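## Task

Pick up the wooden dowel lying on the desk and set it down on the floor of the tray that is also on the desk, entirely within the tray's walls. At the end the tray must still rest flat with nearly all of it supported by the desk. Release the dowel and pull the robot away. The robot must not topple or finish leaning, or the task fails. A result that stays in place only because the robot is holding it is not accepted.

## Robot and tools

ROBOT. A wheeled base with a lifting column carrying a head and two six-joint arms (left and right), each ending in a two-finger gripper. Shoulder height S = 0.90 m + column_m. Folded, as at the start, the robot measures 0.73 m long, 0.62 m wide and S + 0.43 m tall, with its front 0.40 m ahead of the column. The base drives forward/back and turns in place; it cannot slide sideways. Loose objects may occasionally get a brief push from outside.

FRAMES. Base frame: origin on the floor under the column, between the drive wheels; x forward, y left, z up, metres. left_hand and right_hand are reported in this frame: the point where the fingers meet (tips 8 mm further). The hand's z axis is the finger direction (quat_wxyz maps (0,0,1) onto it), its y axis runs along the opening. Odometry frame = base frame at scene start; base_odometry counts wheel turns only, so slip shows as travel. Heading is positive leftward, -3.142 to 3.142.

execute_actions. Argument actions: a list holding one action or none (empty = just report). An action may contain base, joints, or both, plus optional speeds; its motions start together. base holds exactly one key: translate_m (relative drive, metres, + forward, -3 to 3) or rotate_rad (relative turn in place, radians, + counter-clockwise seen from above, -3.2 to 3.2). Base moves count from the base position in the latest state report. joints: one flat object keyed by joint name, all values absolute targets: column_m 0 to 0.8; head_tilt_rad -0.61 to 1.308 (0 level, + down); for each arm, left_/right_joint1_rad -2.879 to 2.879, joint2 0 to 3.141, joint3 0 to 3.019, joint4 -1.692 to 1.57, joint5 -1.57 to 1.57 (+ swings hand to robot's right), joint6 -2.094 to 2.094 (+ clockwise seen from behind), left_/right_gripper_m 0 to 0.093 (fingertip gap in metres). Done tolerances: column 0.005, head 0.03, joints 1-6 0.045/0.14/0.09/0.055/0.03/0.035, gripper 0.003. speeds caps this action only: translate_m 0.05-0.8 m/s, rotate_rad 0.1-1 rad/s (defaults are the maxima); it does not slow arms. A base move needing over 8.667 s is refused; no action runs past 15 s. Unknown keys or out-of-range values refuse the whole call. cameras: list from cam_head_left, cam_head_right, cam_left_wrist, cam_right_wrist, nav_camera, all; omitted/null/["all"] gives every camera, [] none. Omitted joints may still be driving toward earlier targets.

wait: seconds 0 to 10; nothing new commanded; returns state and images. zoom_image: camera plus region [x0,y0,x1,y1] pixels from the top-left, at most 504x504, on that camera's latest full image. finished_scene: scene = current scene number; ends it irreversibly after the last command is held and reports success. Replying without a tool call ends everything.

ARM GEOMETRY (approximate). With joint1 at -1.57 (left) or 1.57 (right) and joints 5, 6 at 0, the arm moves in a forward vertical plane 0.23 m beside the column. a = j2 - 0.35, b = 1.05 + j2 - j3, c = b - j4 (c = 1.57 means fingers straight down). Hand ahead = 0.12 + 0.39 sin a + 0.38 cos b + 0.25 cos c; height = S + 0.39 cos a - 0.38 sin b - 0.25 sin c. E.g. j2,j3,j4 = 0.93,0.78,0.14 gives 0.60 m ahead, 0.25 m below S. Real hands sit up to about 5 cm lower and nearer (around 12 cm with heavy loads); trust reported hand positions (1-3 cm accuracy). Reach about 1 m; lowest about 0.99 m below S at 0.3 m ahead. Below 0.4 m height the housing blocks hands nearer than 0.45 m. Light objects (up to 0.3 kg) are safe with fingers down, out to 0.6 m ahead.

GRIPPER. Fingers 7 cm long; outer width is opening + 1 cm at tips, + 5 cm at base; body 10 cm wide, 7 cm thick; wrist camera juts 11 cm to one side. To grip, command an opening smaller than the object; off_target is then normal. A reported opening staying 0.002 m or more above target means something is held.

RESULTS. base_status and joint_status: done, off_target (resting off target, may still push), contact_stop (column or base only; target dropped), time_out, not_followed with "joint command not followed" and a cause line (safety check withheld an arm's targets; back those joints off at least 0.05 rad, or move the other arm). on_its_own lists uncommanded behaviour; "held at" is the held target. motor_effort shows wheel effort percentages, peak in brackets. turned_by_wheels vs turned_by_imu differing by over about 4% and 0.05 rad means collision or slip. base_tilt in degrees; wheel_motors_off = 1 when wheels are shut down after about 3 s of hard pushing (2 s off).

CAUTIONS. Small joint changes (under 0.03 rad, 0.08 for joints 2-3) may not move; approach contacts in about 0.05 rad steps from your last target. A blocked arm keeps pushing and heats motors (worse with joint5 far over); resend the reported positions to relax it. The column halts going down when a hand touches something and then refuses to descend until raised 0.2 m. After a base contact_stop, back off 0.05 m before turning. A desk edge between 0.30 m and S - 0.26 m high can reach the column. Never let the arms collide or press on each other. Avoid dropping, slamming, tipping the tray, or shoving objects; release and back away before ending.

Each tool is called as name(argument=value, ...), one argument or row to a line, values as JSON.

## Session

execute_actions(
  actions=[],
)

Scene clock: 0.00 s.
Joint torques (N m, as the arm reports them, + toward a larger angle): no reading
base_odometry: x=+0.000 y=+0.000 heading=+0.000 (m, m, rad; odometry frame)
turned_by_wheels: +0.000 (rad since the last result)
turned_by_imu: +0.000 (rad since the last result)
base_tilt: forward=+0.3 right=+0.0 (deg)
base_status: not commanded
joint_positions: column_m=+0.555 head_tilt_rad=+0.859 left_joint1_rad=-1.599 left_joint2_rad=+0.892 left_joint3_rad=+0.421 left_joint4_rad=-0.962 left_joint5_rad=-0.039 left_joint6_rad=-0.035 left_gripper_m=+0.094 right_joint1_rad=+1.550 right_joint2_rad=+0.856 right_joint3_rad=+0.425 right_joint4_rad=-0.909 right_joint5_rad=+0.000 right_joint6_rad=-0.100 right_gripper_m=+0.094
joint_status: not commanded
wheel_motors_off: 0
motor_effort: left_wheel=+1 right_wheel=+4 (%)
left_hand: x=+0.1500 y=+0.2254 z=+1.2535 quat_wxyz=(+0.439, -0.005, -0.898, -0.018) (m; base frame)
right_hand: x=+0.1676 y=-0.2302 z=+1.2443 quat_wxyz=(+0.397, +0.038, -0.917, -0.014) (m; base frame)
pictures: cam_head_left, cam_head_right, cam_left_wrist, cam_right_wrist, nav_camera
Images, in order (width x height): cam_head_left 504x504, cam_head_right 504x504, cam_left_wrist 616x616, cam_right_wrist 616x616, nav_camera 504x504.

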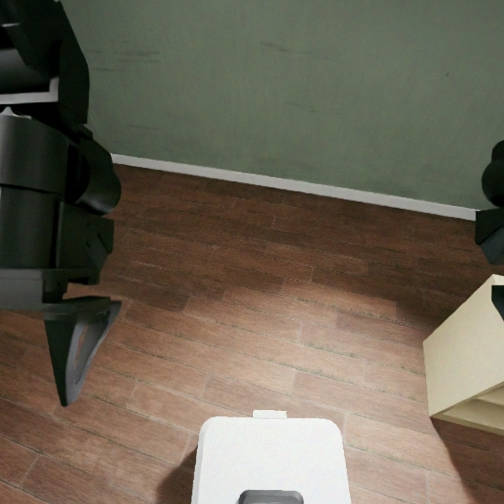

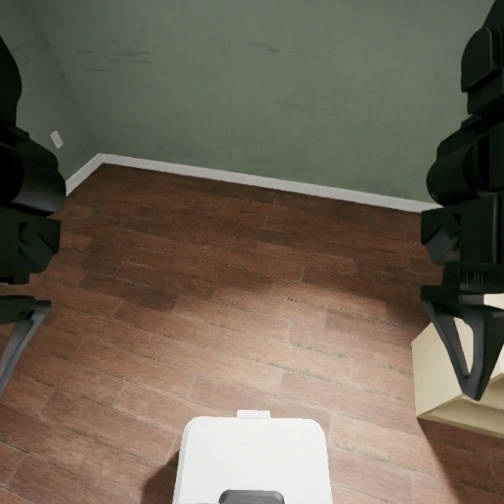

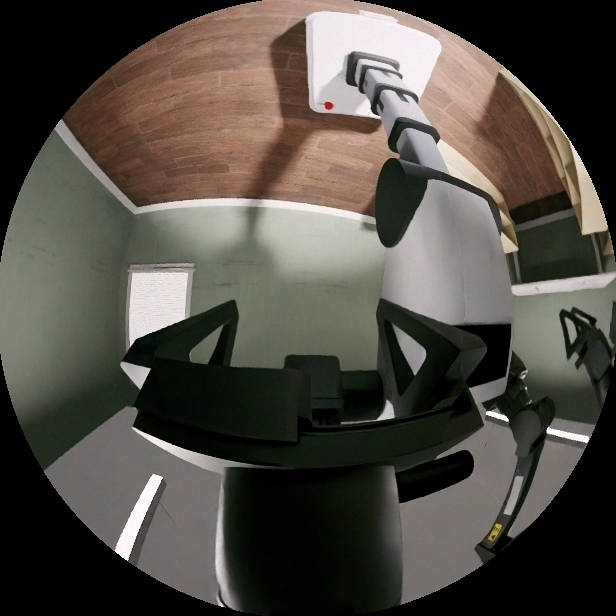

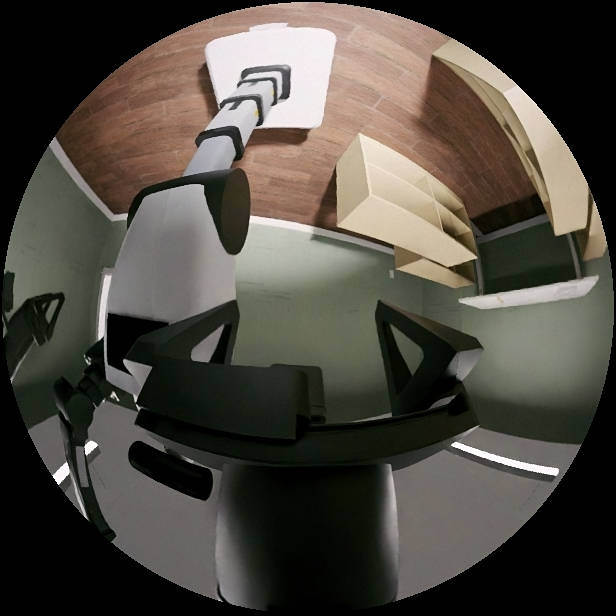

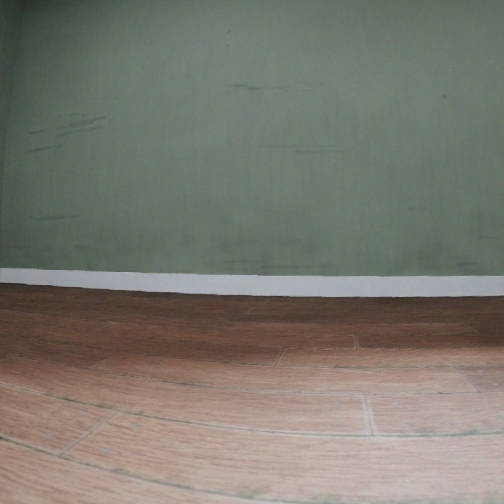

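execute_actions(
  actions=[
    {"base":{"translate_m":0.13}},
  ],
  cameras=[],
)

execute_actions(
  actions=[
    {"base":{"rotate_rad":-1.84},"joints":{"head_tilt_rad":0.9}},
  ],
  cameras=["cam_head_left","cam_head_right","nav_camera"],
)

Scene clock: 6.77 s.
Joint torques (N m, as the arm reports them, + toward a larger angle): left_arm=[ 1.31 -9.03 -0.69 -1.07 -0.03 -0.01] | right_arm=[-1.07 -5.39 -0.75 -0.94 -0.07  0.1 ]
base_odometry: x=+0.130 y=+0.000 heading=+0.001 (m, m, rad; odometry frame)
turned_by_wheels: +0.001 (rad since the last result)
turned_by_imu: -0.001 (rad since the last result)
base_tilt: forward=+0.4 right=+0.1 (deg)
base_status: done
joint_positions: column_m=+0.555 head_tilt_rad=+0.859 left_joint1_rad=-1.599 left_joint2_rad=+0.892 left_joint3_rad=+0.422 left_joint4_rad=-0.962 left_joint5_rad=-0.039 left_joint6_rad=-0.035 left_gripper_m=+0.094 right_joint1_rad=+1.550 right_joint2_rad=+0.856 right_joint3_rad=+0.426 right_joint4_rad=-0.909 right_joint5_rad=+0.000 right_joint6_rad=-0.100 right_gripper_m=+0.094
joint_status: not commanded
wheel_motors_off: 0
motor_effort: left_wheel=+2(41) right_wheel=-1(54) (%)
left_hand: x=+0.1504 y=+0.2254 z=+1.2533 quat_wxyz=(+0.438, -0.005, -0.899, -0.018) (m; base frame)
right_hand: x=+0.1685 y=-0.2302 z=+1.2441 quat_wxyz=(+0.396, +0.038, -0.917, -0.014) (m; base frame)
pictures: none
No camera images: the call's "cameras" was empty. Leave "cameras" out to get every camera's image.

Scene clock: 10.07 s.
Joint torques (N m, as the arm reports them, + toward a larger angle): left_arm=[ 1.15 -9.21 -0.66 -1.1  -0.03  0.  ] | right_arm=[-1.09 -5.9  -0.62 -1.25 -0.1   0.09]
base_odometry: x=+0.130 y=+0.000 heading=-1.838 (m, m, rad; odometry frame)
turned_by_wheels: -1.839 (rad since the last result)
turned_by_imu: -1.810 (rad since the last result)
base_tilt: forward=+0.3 right=+0.1 (deg)
base_status: done
joint_positions: column_m=+0.555 head_tilt_rad=+0.901 left_joint1_rad=-1.599 left_joint2_rad=+0.892 left_joint3_rad=+0.422 left_joint4_rad=-0.962 left_joint5_rad=-0.039 left_joint6_rad=-0.035 left_gripper_m=+0.094 right_joint1_rad=+1.550 right_joint2_rad=+0.856 right_joint3_rad=+0.426 right_joint4_rad=-0.909 right_joint5_rad=+0.000 right_joint6_rad=-0.100 right_gripper_m=+0.094
joint_status: all done
wheel_motors_off: 0
motor_effort: left_wheel=+4(47) right_wheel=-4(52) (%)
left_hand: x=+0.1504 y=+0.2254 z=+1.2533 quat_wxyz=(+0.438, -0.005, -0.899, -0.018) (m; base frame)
right_hand: x=+0.1685 y=-0.2302 z=+1.2441 quat_wxyz=(+0.396, +0.038, -0.917, -0.014) (m; base frame)
pictures: cam_head_left, cam_head_right, nav_camera
Images, in order (width x height): cam_head_left 504x504, cam_head_right 504x504, nav_camera 504x504.

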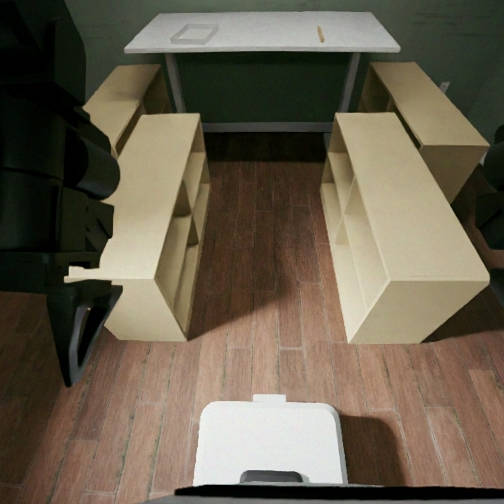

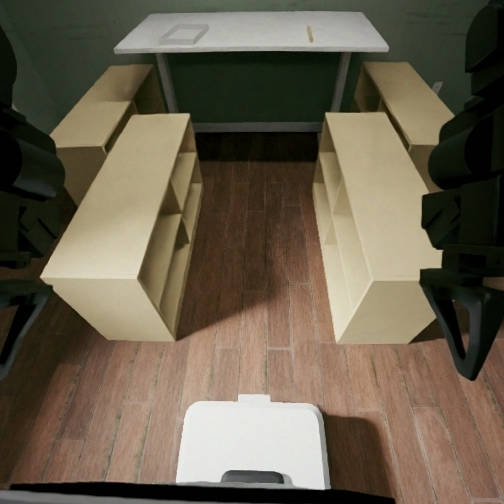

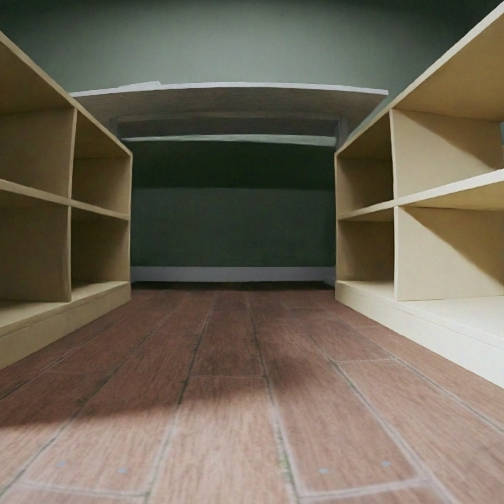

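execute_actions(
  actions=[
    {"base":{"translate_m":1.2},"joints":{"column_m":0.62,"left_joint2_rad":0.2,"left_joint3_rad":0.03,"left_joint4_rad":-0.45,"right_joint1_rad":1.25,"right_joint2_rad":1.4,"right_joint3_rad":1.23,"right_joint4_rad":-0.36,"right_joint5_rad":-0.28,"right_joint6_rad":-0.18,"right_gripper_m":0.06}},
  ],
  cameras=["cam_head_left","cam_head_right","cam_right_wrist"],
)

Scene clock: 23.17 s.
Joint torques (N m, as the arm reports them, + toward a larger angle): left_arm=[ 1.32 -1.04  3.67  0.75 -0.06 -0.02] | right_arm=[ -3.75 -15.13   4.55   0.34  -0.24   0.03]
base_odometry: x=-0.187 y=-1.157 heading=-1.839 (m, m, rad; odometry frame)
turned_by_wheels: -0.001 (rad since the last result)
turned_by_imu: -0.003 (rad since the last result)
base_tilt: forward=+0.3 right=+0.0 (deg)
base_status: done
joint_positions: column_m=+0.620 head_tilt_rad=+0.902 left_joint1_rad=-1.599 left_joint2_rad=+0.197 left_joint3_rad=+0.023 left_joint4_rad=-0.462 left_joint5_rad=-0.039 left_joint6_rad=-0.035 left_gripper_m=+0.094 right_joint1_rad=+1.248 right_joint2_rad=+1.400 right_joint3_rad=+1.219 right_joint4_rad=-0.366 right_joint5_rad=-0.278 right_joint6_rad=-0.174 right_gripper_m=+0.060
joint_status: all done
wheel_motors_off: 0
motor_effort: left_wheel=-1(58) right_wheel=+0(54) (%)
left_hand: x=+0.1700 y=+0.2246 z=+1.2996 quat_wxyz=(+0.056, +0.009, -0.998, -0.009) (m; base frame)
right_hand: x=+0.5730 y=-0.3728 z=+1.1277 quat_wxyz=(+0.000, +0.004, -1.000, +0.001) (m; base frame)
pictures: cam_head_left, cam_head_right, cam_right_wrist
Images, in order (width x height): cam_head_left 504x504, cam_head_right 504x504, cam_right_wrist 616x616.

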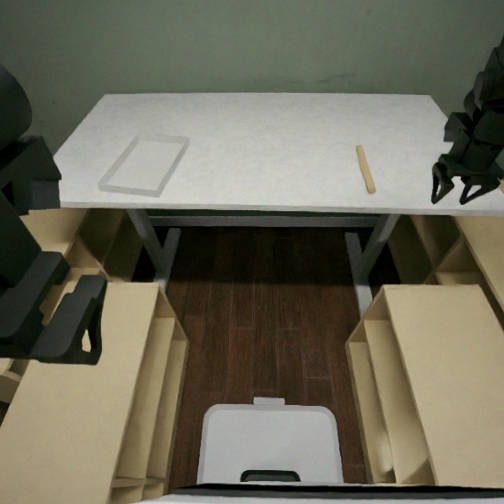

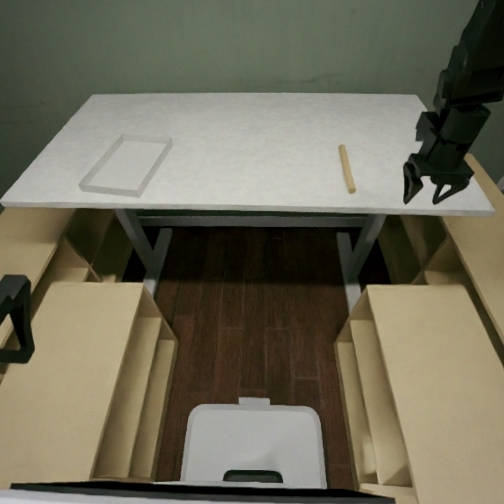

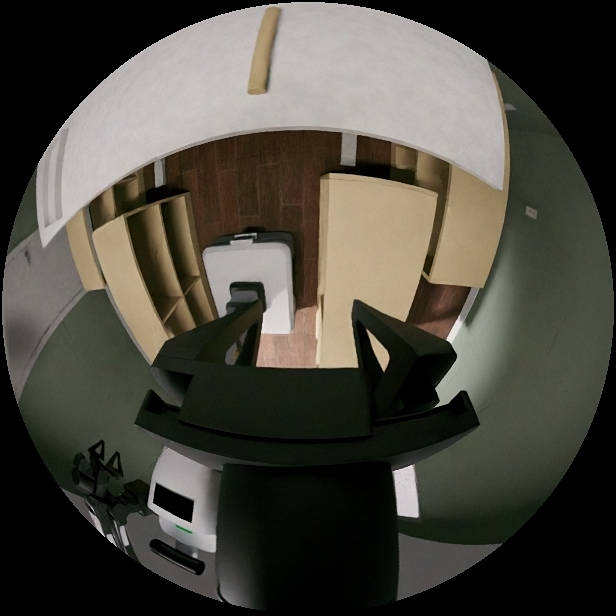

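execute_actions(
  actions=[
    {"base":{"translate_m":0.31},"joints":{"column_m":0.55,"right_joint1_rad":1.33,"right_joint5_rad":-0.21,"right_joint6_rad":-0.13}},
  ],
  cameras=["cam_head_left","cam_head_right","cam_right_wrist"],
)

Scene clock: 31.27 s.
Joint torques (N m, as the arm reports them, + toward a larger angle): left_arm=[ 1.34 -0.89  3.53  0.72 -0.04  0.  ] | right_arm=[ -4.06 -14.83   4.63   0.64  -0.03   0.21]
base_odometry: x=-0.269 y=-1.456 heading=-1.839 (m, m, rad; odometry frame)
turned_by_wheels: +0.000 (rad since the last result)
turned_by_imu: -0.002 (rad since the last result)
base_tilt: forward=+0.3 right=+0.0 (deg)
base_status: done
joint_positions: column_m=+0.550 head_tilt_rad=+0.902 left_joint1_rad=-1.599 left_joint2_rad=+0.198 left_joint3_rad=+0.025 left_joint4_rad=-0.460 left_joint5_rad=-0.039 left_joint6_rad=-0.035 left_gripper_m=+0.094 right_joint1_rad=+1.331 right_joint2_rad=+1.400 right_joint3_rad=+1.220 right_joint4_rad=-0.366 right_joint5_rad=-0.212 right_joint6_rad=-0.135 right_gripper_m=+0.060
joint_status: all done
wheel_motors_off: 0
motor_effort: left_wheel=+0(33) right_wheel=+0(27) (%)
left_hand: x=+0.1716 y=+0.2246 z=+1.2298 quat_wxyz=(+0.054, +0.009, -0.998, -0.009) (m; base frame)
right_hand: x=+0.5770 y=-0.3344 z=+1.0485 quat_wxyz=(+0.005, +0.005, -1.000, -0.003) (m; base frame)
pictures: cam_head_left, cam_head_right, cam_right_wrist
Images, in order (width x height): cam_head_left 504x504, cam_head_right 504x504, cam_right_wrist 616x616.

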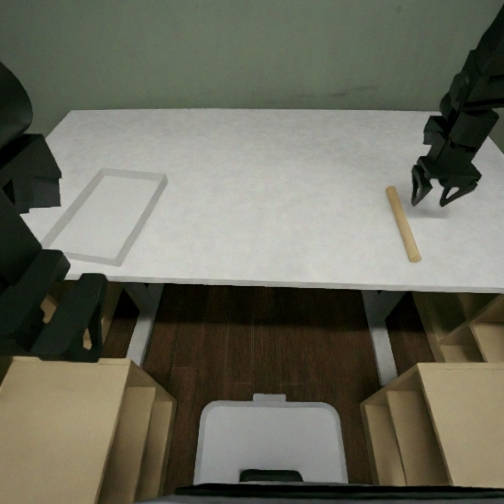

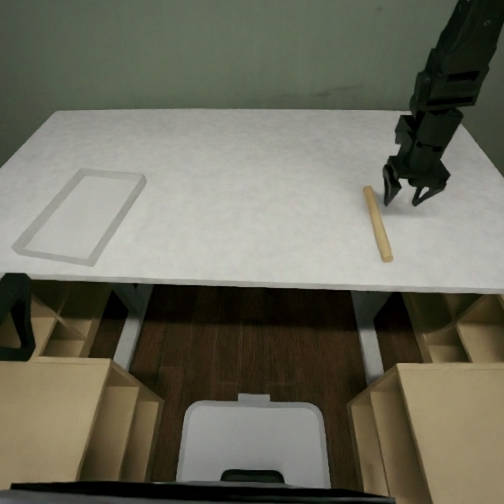

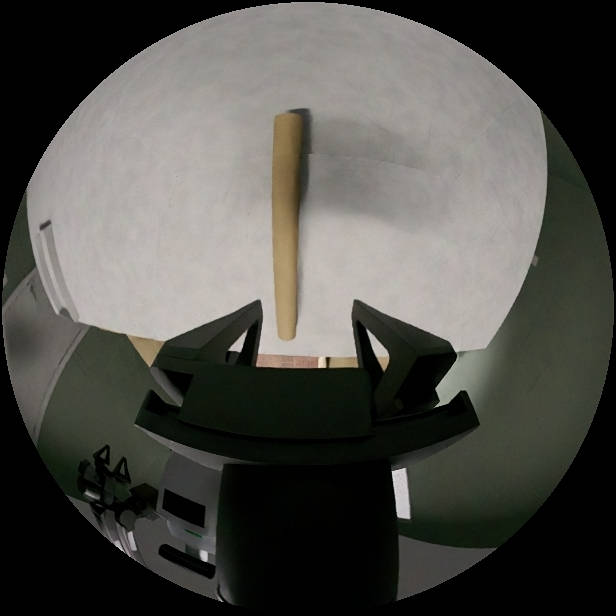

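execute_actions(
  actions=[
    {"joints":{"column_m":0.51,"right_joint1_rad":1.38,"right_joint5_rad":-0.17,"right_joint6_rad":-0.07}},
  ],
  cameras=["cam_head_left","cam_right_wrist"],
)

zoom_image(
  camera="cam_head_left",
  region=[344,130,504,290],
)

Scene clock: 39.47 s.
Joint torques (N m, as the arm reports them, + toward a larger angle): left_arm=[ 1.11 -1.1   3.49  0.75 -0.04  0.  ] | right_arm=[ -3.36 -15.89   4.42   0.62  -0.05   0.25]
base_odometry: x=-0.269 y=-1.456 heading=-1.839 (m, m, rad; odometry frame)
turned_by_wheels: +0.000 (rad since the last result)
turned_by_imu: -0.002 (rad since the last result)
base_tilt: forward=+0.3 right=+0.2 (deg)
base_status: not commanded
joint_positions: column_m=+0.510 head_tilt_rad=+0.902 left_joint1_rad=-1.599 left_joint2_rad=+0.198 left_joint3_rad=+0.025 left_joint4_rad=-0.460 left_joint5_rad=-0.039 left_joint6_rad=-0.035 left_gripper_m=+0.094 right_joint1_rad=+1.373 right_joint2_rad=+1.400 right_joint3_rad=+1.220 right_joint4_rad=-0.366 right_joint5_rad=-0.172 right_joint6_rad=-0.078 right_gripper_m=+0.060
joint_status: all done
wheel_motors_off: 0
motor_effort: left_wheel=-1(1) right_wheel=+0(1) (%)
left_hand: x=+0.1716 y=+0.2246 z=+1.1898 quat_wxyz=(+0.054, +0.009, -0.998, -0.009) (m; base frame)
right_hand: x=+0.5783 y=-0.3163 z=+1.0049 quat_wxyz=(+0.007, -0.012, -1.000, -0.001) (m; base frame)
pictures: cam_head_left, cam_right_wrist
Images, in order (width x height): cam_head_left 504x504, cam_right_wrist 616x616.

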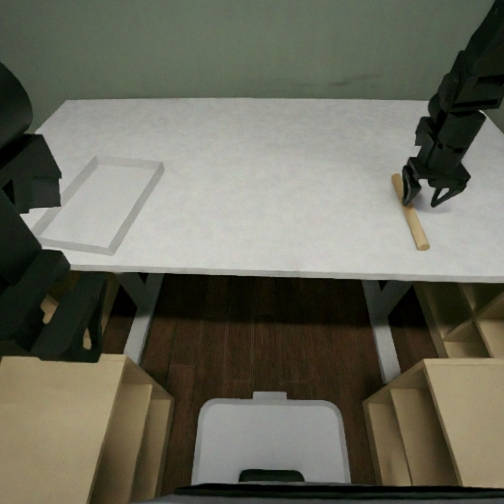

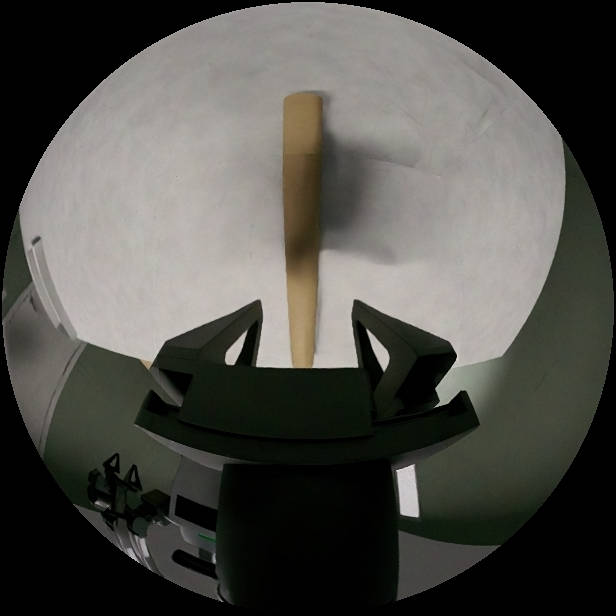

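Region (344, 130, 504, 290) of cam_head_left's 504x504 image, scaled by 3.150, with more detail than that image has.

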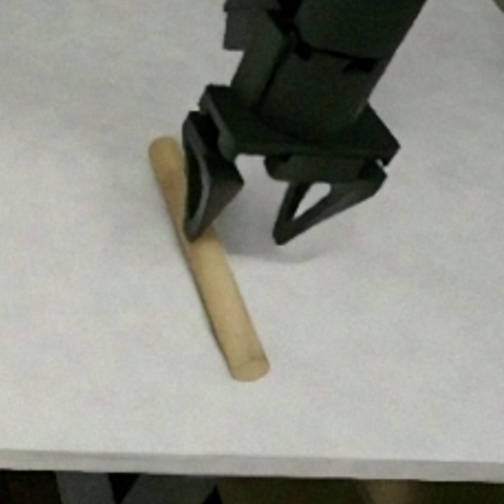

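execute_actions(
  actions=[
    {"base":{"translate_m":0.02},"joints":{"column_m":0.475}},
  ],
  cameras=["cam_head_left","cam_right_wrist"],
)

zoom_image(
  camera="cam_head_left",
  region=[344,130,504,290],
)

Scene clock: 45.63 s.
Joint torques (N m, as the arm reports them, + toward a larger angle): left_arm=[ 1.39 -1.41  3.49  0.74 -0.06 -0.02] | right_arm=[ -2.1  -15.66   4.22   0.72  -0.04   0.22]
base_odometry: x=-0.275 y=-1.476 heading=-1.839 (m, m, rad; odometry frame)
turned_by_wheels: +0.000 (rad since the last result)
turned_by_imu: -0.002 (rad since the last result)
base_tilt: forward=+0.4 right=+0.1 (deg)
base_status: done
joint_positions: column_m=+0.475 head_tilt_rad=+0.902 left_joint1_rad=-1.599 left_joint2_rad=+0.199 left_joint3_rad=+0.025 left_joint4_rad=-0.460 left_joint5_rad=-0.039 left_joint6_rad=-0.035 left_gripper_m=+0.094 right_joint1_rad=+1.373 right_joint2_rad=+1.398 right_joint3_rad=+1.223 right_joint4_rad=-0.366 right_joint5_rad=-0.172 right_joint6_rad=-0.078 right_gripper_m=+0.060
joint_status: all done
wheel_motors_off: 0
motor_effort: left_wheel=+0(31) right_wheel=+0(29) (%)
left_hand: x=+0.1715 y=+0.2246 z=+1.1548 quat_wxyz=(+0.055, +0.009, -0.998, -0.009) (m; base frame)
right_hand: x=+0.5809 y=-0.3164 z=+0.9709 quat_wxyz=(+0.004, -0.012, -1.000, -0.001) (m; base frame)
pictures: cam_head_left, cam_right_wrist
Images, in order (width x height): cam_head_left 504x504, cam_right_wrist 616x616.

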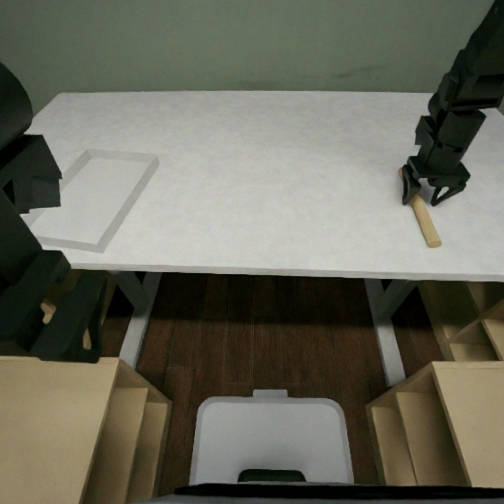

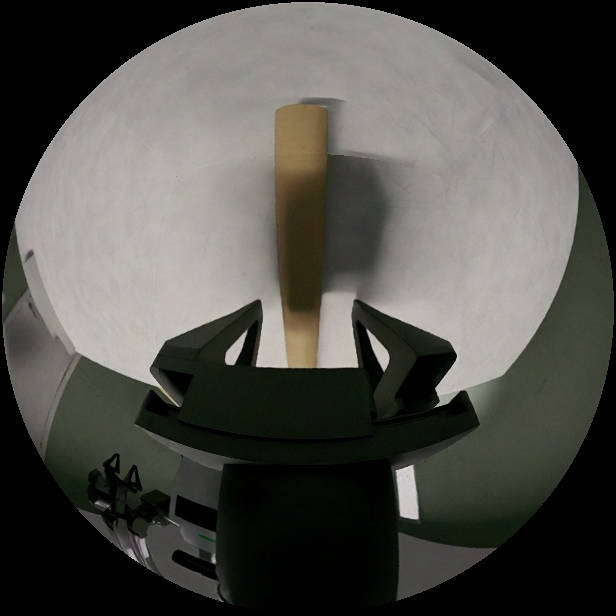

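Region (344, 130, 504, 290) of cam_head_left's 504x504 image, scaled by 3.150, with more detail than that image has.

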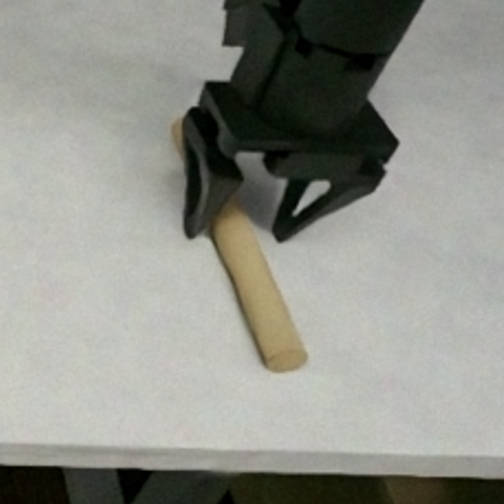

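execute_actions(
  actions=[
    {"joints":{"column_m":0.464}},
  ],
  cameras=[],
)

execute_actions(
  actions=[
    {"joints":{"right_gripper_m":0.008}},
  ],
  cameras=["cam_right_wrist"],
)

execute_actions(
  actions=[
    {"joints":{"column_m":0.56}},
  ],
  cameras=["cam_head_left","cam_right_wrist"],
)

Scene clock: 56.17 s.
Joint torques (N m, as the arm reports them, + toward a larger angle): left_arm=[ 1.25 -1.3   3.48  0.71 -0.06  0.  ] | right_arm=[ -2.92 -13.66   4.51   0.47  -0.21   0.11]
base_odometry: x=-0.275 y=-1.476 heading=-1.839 (m, m, rad; odometry frame)
turned_by_wheels: +0.000 (rad since the last result)
turned_by_imu: -0.002 (rad since the last result)
base_tilt: forward=+0.4 right=+0.1 (deg)
base_status: not commanded
joint_positions: column_m=+0.464 head_tilt_rad=+0.902 left_joint1_rad=-1.599 left_joint2_rad=+0.199 left_joint3_rad=+0.025 left_joint4_rad=-0.460 left_joint5_rad=-0.039 left_joint6_rad=-0.035 left_gripper_m=+0.094 right_joint1_rad=+1.373 right_joint2_rad=+1.385 right_joint3_rad=+1.223 right_joint4_rad=-0.366 right_joint5_rad=-0.168 right_joint6_rad=-0.070 right_gripper_m=+0.060
joint_status: all done
wheel_motors_off: 0
motor_effort: left_wheel=+0(1) right_wheel=+1(1) (%)
left_hand: x=+0.1715 y=+0.2246 z=+1.1438 quat_wxyz=(+0.055, +0.009, -0.998, -0.009) (m; base frame)
right_hand: x=+0.5861 y=-0.3166 z=+0.9661 quat_wxyz=(-0.002, -0.015, -1.000, +0.002) (m; base frame)
pictures: none
No camera images: the call's "cameras" was empty. Leave "cameras" out to get every camera's image.

Scene clock: 56.77 s.
Joint torques (N m, as the arm reports them, + toward a larger angle): left_arm=[ 1.06 -1.46  3.41  0.76 -0.05 -0.01] | right_arm=[ -1.92 -14.9    4.41   0.72  -0.22   0.16]
base_odometry: x=-0.275 y=-1.476 heading=-1.839 (m, m, rad; odometry frame)
turned_by_wheels: +0.000 (rad since the last result)
turned_by_imu: +0.000 (rad since the last result)
base_tilt: forward=+0.4 right=-0.1 (deg)
base_status: not commanded
joint_positions: column_m=+0.464 head_tilt_rad=+0.902 left_joint1_rad=-1.599 left_joint2_rad=+0.199 left_joint3_rad=+0.025 left_joint4_rad=-0.460 left_joint5_rad=-0.039 left_joint6_rad=-0.035 left_gripper_m=+0.094 right_joint1_rad=+1.373 right_joint2_rad=+1.385 right_joint3_rad=+1.223 right_joint4_rad=-0.366 right_joint5_rad=-0.167 right_joint6_rad=-0.070 right_gripper_m=+0.022
joint_status: right_gripper_m off_target (ended at +0.022, target +0.008)
wheel_motors_off: 0
motor_effort: left_wheel=+0(0) right_wheel=+0(1) (%)
left_hand: x=+0.1715 y=+0.2246 z=+1.1438 quat_wxyz=(+0.055, +0.009, -0.998, -0.009) (m; base frame)
right_hand: x=+0.5862 y=-0.3167 z=+0.9661 quat_wxyz=(-0.002, -0.015, -1.000, +0.002) (m; base frame)
pictures: cam_right_wrist
Images, in order (width x height): cam_right_wrist 616x616.

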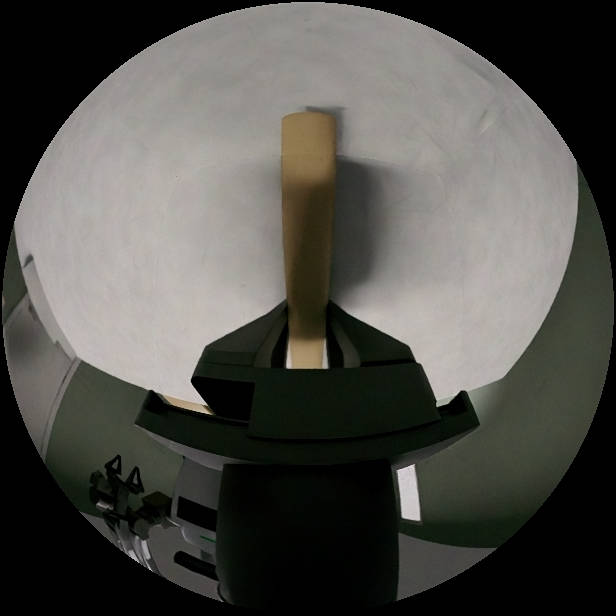

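Scene clock: 58.60 s.
Joint torques (N m, as the arm reports them, + toward a larger angle): left_arm=[ 1.19 -1.24  3.39  0.79 -0.05 -0.01] | right_arm=[ -2.72 -15.15   4.33   0.6   -0.15   0.06]
base_odometry: x=-0.275 y=-1.476 heading=-1.839 (m, m, rad; odometry frame)
turned_by_wheels: +0.000 (rad since the last result)
turned_by_imu: -0.001 (rad since the last result)
base_tilt: forward=+0.4 right=+0.0 (deg)
base_status: not commanded
joint_positions: column_m=+0.560 head_tilt_rad=+0.902 left_joint1_rad=-1.599 left_joint2_rad=+0.199 left_joint3_rad=+0.025 left_joint4_rad=-0.460 left_joint5_rad=-0.039 left_joint6_rad=-0.035 left_gripper_m=+0.094 right_joint1_rad=+1.373 right_joint2_rad=+1.395 right_joint3_rad=+1.223 right_joint4_rad=-0.366 right_joint5_rad=-0.167 right_joint6_rad=-0.070 right_gripper_m=+0.022
joint_status: all done
wheel_motors_off: 0
motor_effort: left_wheel=+0(1) right_wheel=+0(1) (%)
left_hand: x=+0.1715 y=+0.2246 z=+1.2397 quat_wxyz=(+0.055, +0.009, -0.998, -0.009) (m; base frame)
right_hand: x=+0.5819 y=-0.3171 z=+1.0572 quat_wxyz=(+0.003, -0.016, -1.000, +0.002) (m; base frame)
pictures: cam_head_left, cam_right_wrist
Images, in order (width x height): cam_head_left 504x504, cam_right_wrist 616x616.

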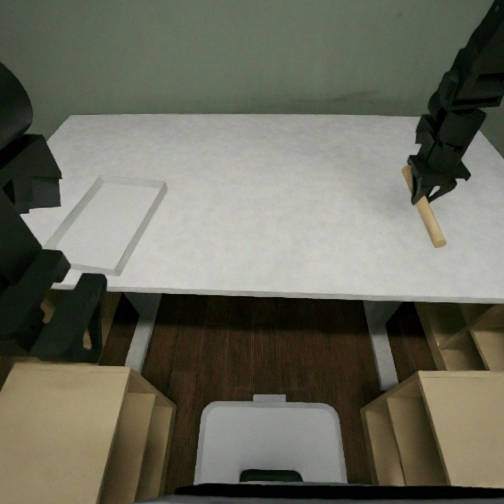

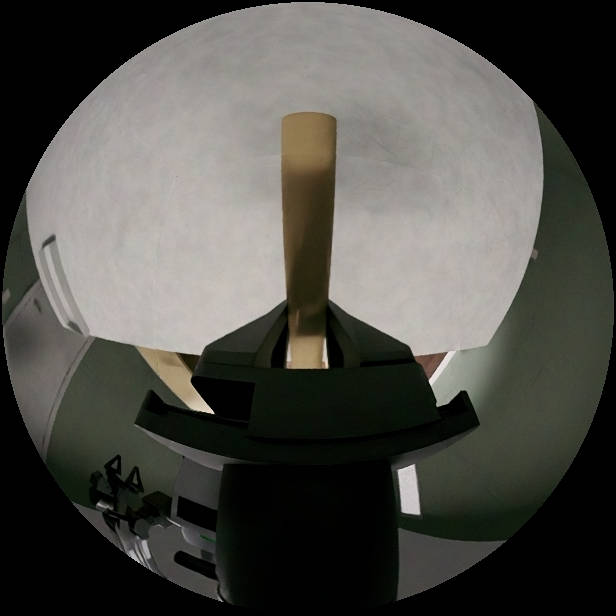

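execute_actions(
  actions=[
    {"base":{"rotate_rad":0.3},"speeds":{"rotate_rad":0.3},"joints":{"right_joint1_rad":1.9,"right_joint2_rad":1.4,"right_joint3_rad":1.6,"right_joint4_rad":-0.75,"right_joint5_rad":0.3,"right_joint6_rad":0.4}},
  ],
  cameras=["cam_head_left"],
)

execute_actions(
  actions=[
    {"joints":{"column_m":0.52,"right_joint1_rad":2.3,"right_joint2_rad":1.85,"right_joint3_rad":2.07,"right_joint4_rad":-0.87,"right_joint5_rad":0.62,"right_joint6_rad":0.8}},
  ],
  cameras=["cam_head_left","cam_head_right","cam_right_wrist"],
)

Scene clock: 69.50 s.
Joint torques (N m, as the arm reports them, + toward a larger angle): left_arm=[ 1.45 -1.35  3.52  0.73 -0.06 -0.01] | right_arm=[  1.47 -17.98   7.49   0.14   0.09   0.17]
base_odometry: x=-0.275 y=-1.476 heading=-1.540 (m, m, rad; odometry frame)
turned_by_wheels: +0.299 (rad since the last result)
turned_by_imu: +0.289 (rad since the last result)
base_tilt: forward=+0.3 right=+0.0 (deg)
base_status: done
joint_positions: column_m=+0.560 head_tilt_rad=+0.902 left_joint1_rad=-1.599 left_joint2_rad=+0.199 left_joint3_rad=+0.025 left_joint4_rad=-0.460 left_joint5_rad=-0.039 left_joint6_rad=-0.035 left_gripper_m=+0.094 right_joint1_rad=+1.913 right_joint2_rad=+1.398 right_joint3_rad=+1.589 right_joint4_rad=-0.740 right_joint5_rad=+0.297 right_joint6_rad=+0.391 right_gripper_m=+0.022
joint_status: all done
wheel_motors_off: 0
motor_effort: left_wheel=-2(61) right_wheel=+0(45) (%)
left_hand: x=+0.1715 y=+0.2246 z=+1.2397 quat_wxyz=(+0.055, +0.009, -0.998, -0.009) (m; base frame)
right_hand: x=+0.6935 y=-0.0707 z=+1.1418 quat_wxyz=(-0.001, -0.107, -0.994, +0.001) (m; base frame)
pictures: cam_head_left
Images, in order (width x height): cam_head_left 504x504.

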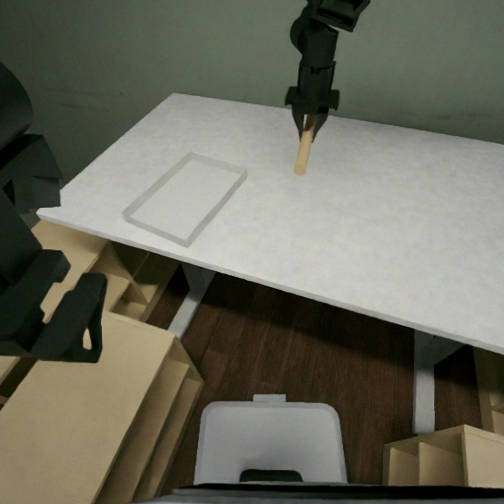

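Scene clock: 71.07 s.
Joint torques (N m, as the arm reports them, + toward a larger angle): left_arm=[ 1.16 -1.52  3.4   0.76 -0.05 -0.01] | right_arm=[  8.43 -17.01   9.36   0.23   0.08   0.16]
base_odometry: x=-0.275 y=-1.476 heading=-1.540 (m, m, rad; odometry frame)
turned_by_wheels: +0.000 (rad since the last result)
turned_by_imu: -0.001 (rad since the last result)
base_tilt: forward=+0.3 right=+0.0 (deg)
base_status: not commanded
joint_positions: column_m=+0.520 head_tilt_rad=+0.902 left_joint1_rad=-1.599 left_joint2_rad=+0.199 left_joint3_rad=+0.025 left_joint4_rad=-0.460 left_joint5_rad=-0.039 left_joint6_rad=-0.035 left_gripper_m=+0.094 right_joint1_rad=+2.316 right_joint2_rad=+1.852 right_joint3_rad=+2.036 right_joint4_rad=-0.864 right_joint5_rad=+0.618 right_joint6_rad=+0.791 right_gripper_m=+0.022
joint_status: all done
wheel_motors_off: 0
motor_effort: left_wheel=-5(11) right_wheel=+2(10) (%)
left_hand: x=+0.1715 y=+0.2246 z=+1.1998 quat_wxyz=(+0.055, +0.009, -0.998, -0.009) (m; base frame)
right_hand: x=+0.6591 y=+0.1996 z=+1.0554 quat_wxyz=(+0.008, -0.174, -0.985, -0.001) (m; base frame)
pictures: cam_head_left, cam_head_right, cam_right_wrist
Images, in order (width x height): cam_head_left 504x504, cam_head_right 504x504, cam_right_wrist 616x616.

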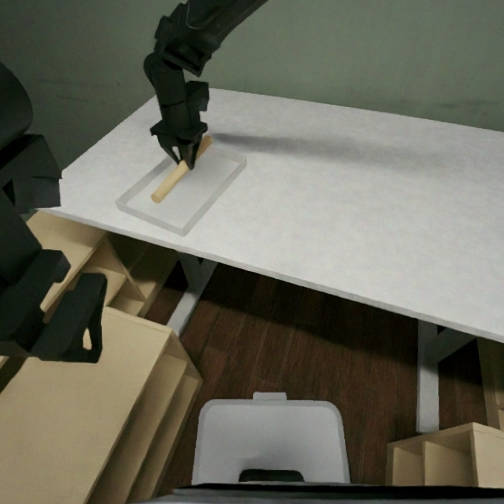

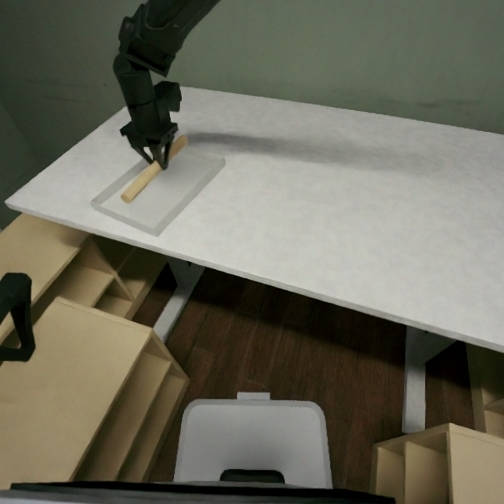

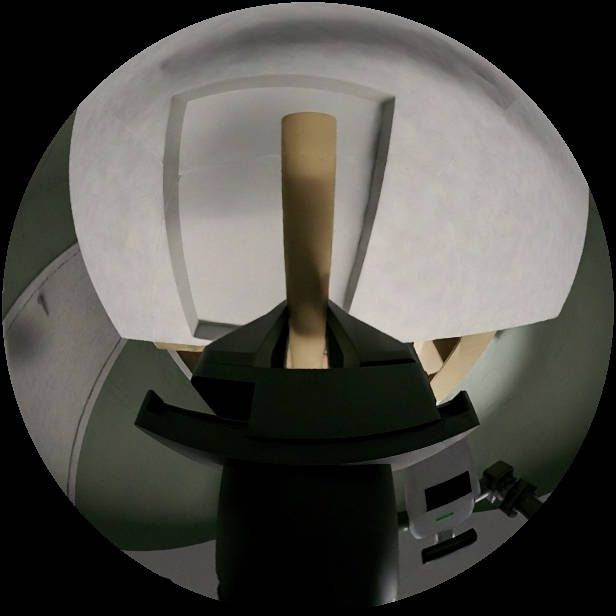

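execute_actions(
  actions=[
    {"joints":{"column_m":0.5,"right_joint2_rad":1.95,"right_joint3_rad":2.27,"right_joint4_rad":-0.96,"right_joint6_rad":0.87}},
  ],
  cameras=["cam_head_left","cam_right_wrist"],
)

zoom_image(
  camera="cam_head_left",
  region=[100,90,270,240],
)

Scene clock: 78.40 s.
Joint torques (N m, as the arm reports them, + toward a larger angle): left_arm=[ 1.48 -1.35  3.35  0.74 -0.05 -0.02] | right_arm=[  9.97 -18.05  10.46  -0.11   0.06   0.17]
base_odometry: x=-0.275 y=-1.476 heading=-1.540 (m, m, rad; odometry frame)
turned_by_wheels: +0.000 (rad since the last result)
turned_by_imu: -0.002 (rad since the last result)
base_tilt: forward=+0.4 right=-0.1 (deg)
base_status: not commanded
joint_positions: column_m=+0.500 head_tilt_rad=+0.902 left_joint1_rad=-1.599 left_joint2_rad=+0.199 left_joint3_rad=+0.025 left_joint4_rad=-0.460 left_joint5_rad=-0.039 left_joint6_rad=-0.035 left_gripper_m=+0.094 right_joint1_rad=+2.316 right_joint2_rad=+1.960 right_joint3_rad=+2.224 right_joint4_rad=-0.950 right_joint5_rad=+0.618 right_joint6_rad=+0.861 right_gripper_m=+0.022
joint_status: all done
wheel_motors_off: 0
motor_effort: left_wheel=-6(7) right_wheel=+5(4) (%)
left_hand: x=+0.1715 y=+0.2246 z=+1.1798 quat_wxyz=(+0.055, +0.009, -0.998, -0.009) (m; base frame)
right_hand: x=+0.6768 y=+0.2190 z=+1.0212 quat_wxyz=(+0.010, -0.207, -0.978, +0.001) (m; base frame)
pictures: cam_head_left, cam_right_wrist
Images, in order (width x height): cam_head_left 504x504, cam_right_wrist 616x616.

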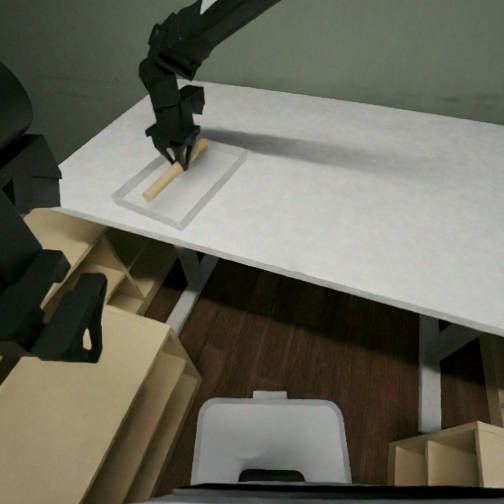

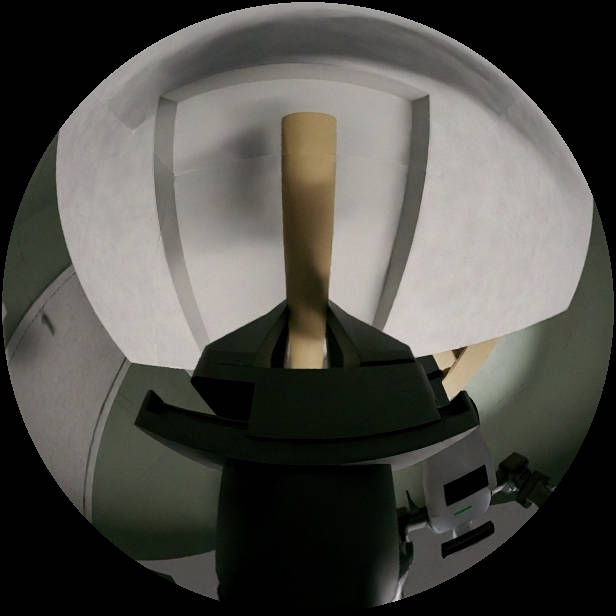

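Region (100, 90, 270, 240) of cam_head_left's 504x504 image, scaled by 2.965, with more detail than that image has; it fills the top 445 rows of this view, and the rest is white.

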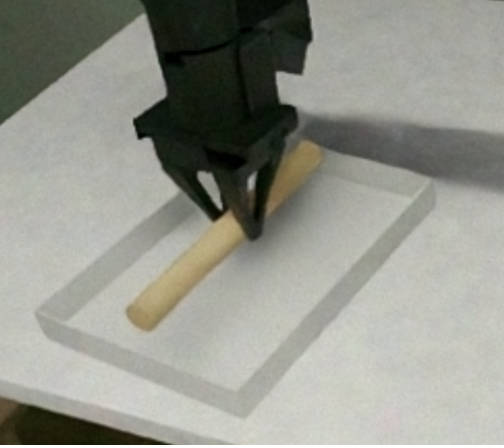

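execute_actions(
  actions=[
    {"base":{"translate_m":0.01},"joints":{"column_m":0.48}},
  ],
  cameras=["cam_head_left","cam_right_wrist"],
)

zoom_image(
  camera="cam_head_left",
  region=[100,90,270,240],
)

Scene clock: 83.40 s.
Joint torques (N m, as the arm reports them, + toward a larger angle): left_arm=[ 1.   -1.32  3.35  0.75 -0.06 -0.02] | right_arm=[  9.82 -17.94  10.     0.03   0.09   0.18]
base_odometry: x=-0.274 y=-1.486 heading=-1.540 (m, m, rad; odometry frame)
turned_by_wheels: +0.000 (rad since the last result)
turned_by_imu: -0.001 (rad since the last result)
base_tilt: forward=+0.5 right=+0.0 (deg)
base_status: done
joint_positions: column_m=+0.480 head_tilt_rad=+0.902 left_joint1_rad=-1.599 left_joint2_rad=+0.200 left_joint3_rad=+0.026 left_joint4_rad=-0.460 left_joint5_rad=-0.039 left_joint6_rad=-0.035 left_gripper_m=+0.094 right_joint1_rad=+2.315 right_joint2_rad=+1.958 right_joint3_rad=+2.231 right_joint4_rad=-0.951 right_joint5_rad=+0.618 right_joint6_rad=+0.861 right_gripper_m=+0.022
joint_status: all done
wheel_motors_off: 0
motor_effort: left_wheel=+2(58) right_wheel=+2(44) (%)
left_hand: x=+0.1718 y=+0.2246 z=+1.1598 quat_wxyz=(+0.055, +0.009, -0.998, -0.009) (m; base frame)
right_hand: x=+0.6811 y=+0.2180 z=+1.0035 quat_wxyz=(+0.007, -0.209, -0.978, +0.000) (m; base frame)
pictures: cam_head_left, cam_right_wrist
Images, in order (width x height): cam_head_left 504x504, cam_right_wrist 616x616.

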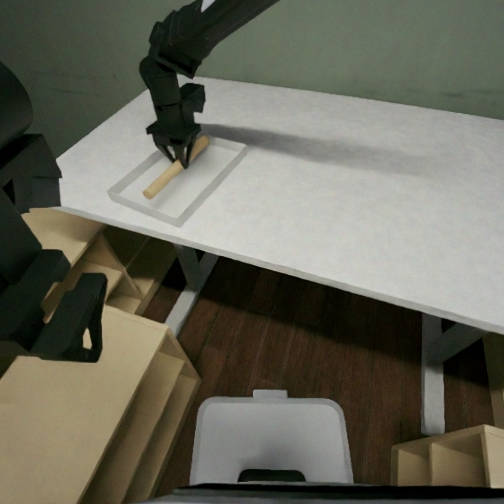

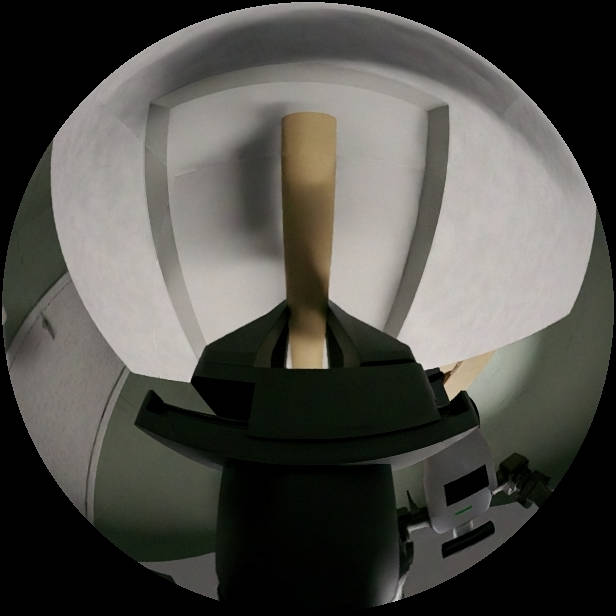

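Region (100, 90, 270, 240) of cam_head_left's 504x504 image, scaled by 2.965, with more detail than that image has; it fills the top 445 rows of this view, and the rest is white.

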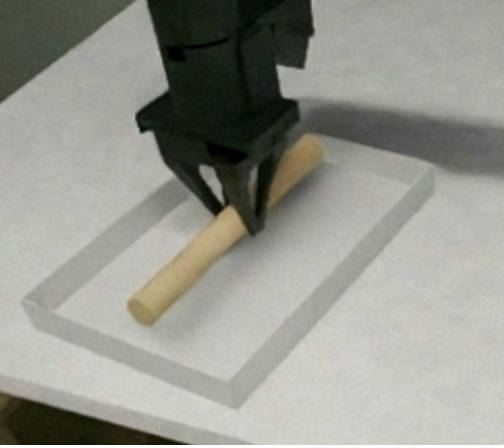

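execute_actions(
  actions=[
    {"joints":{"column_m":0.462}},
  ],
  cameras=["cam_head_left","cam_right_wrist"],
)

zoom_image(
  camera="cam_head_left",
  region=[100,90,270,240],
)

Scene clock: 87.63 s.
Joint torques (N m, as the arm reports them, + toward a larger angle): left_arm=[ 1.08 -1.48  3.41  0.71 -0.04 -0.02] | right_arm=[ 10.33 -18.32   9.84  -0.07   0.09   0.23]
base_odometry: x=-0.274 y=-1.486 heading=-1.540 (m, m, rad; odometry frame)
turned_by_wheels: +0.000 (rad since the last result)
turned_by_imu: -0.002 (rad since the last result)
base_tilt: forward=+0.4 right=+0.0 (deg)
base_status: not commanded
joint_positions: column_m=+0.462 head_tilt_rad=+0.902 left_joint1_rad=-1.599 left_joint2_rad=+0.200 left_joint3_rad=+0.026 left_joint4_rad=-0.460 left_joint5_rad=-0.039 left_joint6_rad=-0.035 left_gripper_m=+0.094 right_joint1_rad=+2.315 right_joint2_rad=+1.958 right_joint3_rad=+2.231 right_joint4_rad=-0.951 right_joint5_rad=+0.618 right_joint6_rad=+0.861 right_gripper_m=+0.022
joint_status: all done
wheel_motors_off: 0
motor_effort: left_wheel=+2(2) right_wheel=+5(5) (%)
left_hand: x=+0.1718 y=+0.2246 z=+1.1418 quat_wxyz=(+0.055, +0.009, -0.998, -0.009) (m; base frame)
right_hand: x=+0.6811 y=+0.2180 z=+0.9855 quat_wxyz=(+0.007, -0.209, -0.978, +0.000) (m; base frame)
pictures: cam_head_left, cam_right_wrist
Images, in order (width x height): cam_head_left 504x504, cam_right_wrist 616x616.

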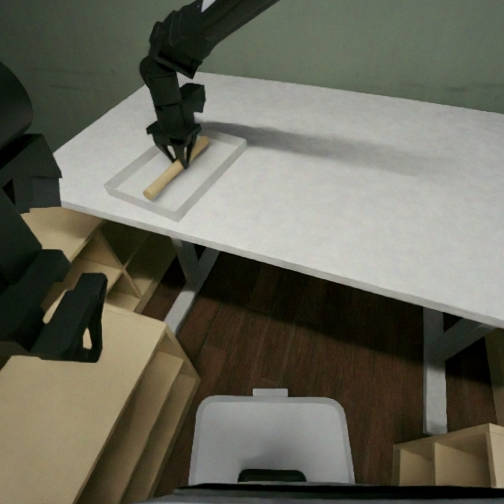

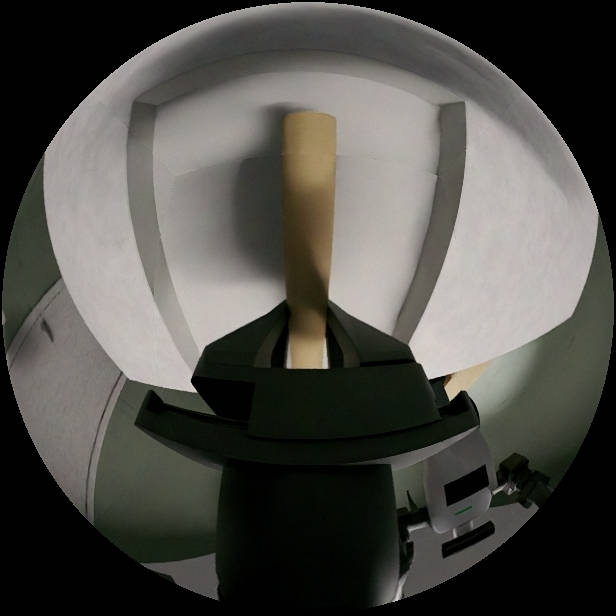

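Region (100, 90, 270, 240) of cam_head_left's 504x504 image, scaled by 2.965, with more detail than that image has; it fills the top 445 rows of this view, and the rest is white.

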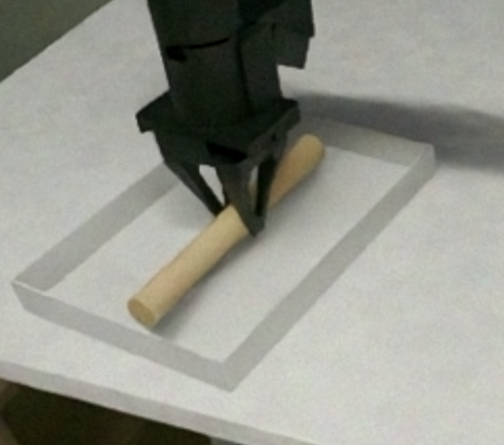

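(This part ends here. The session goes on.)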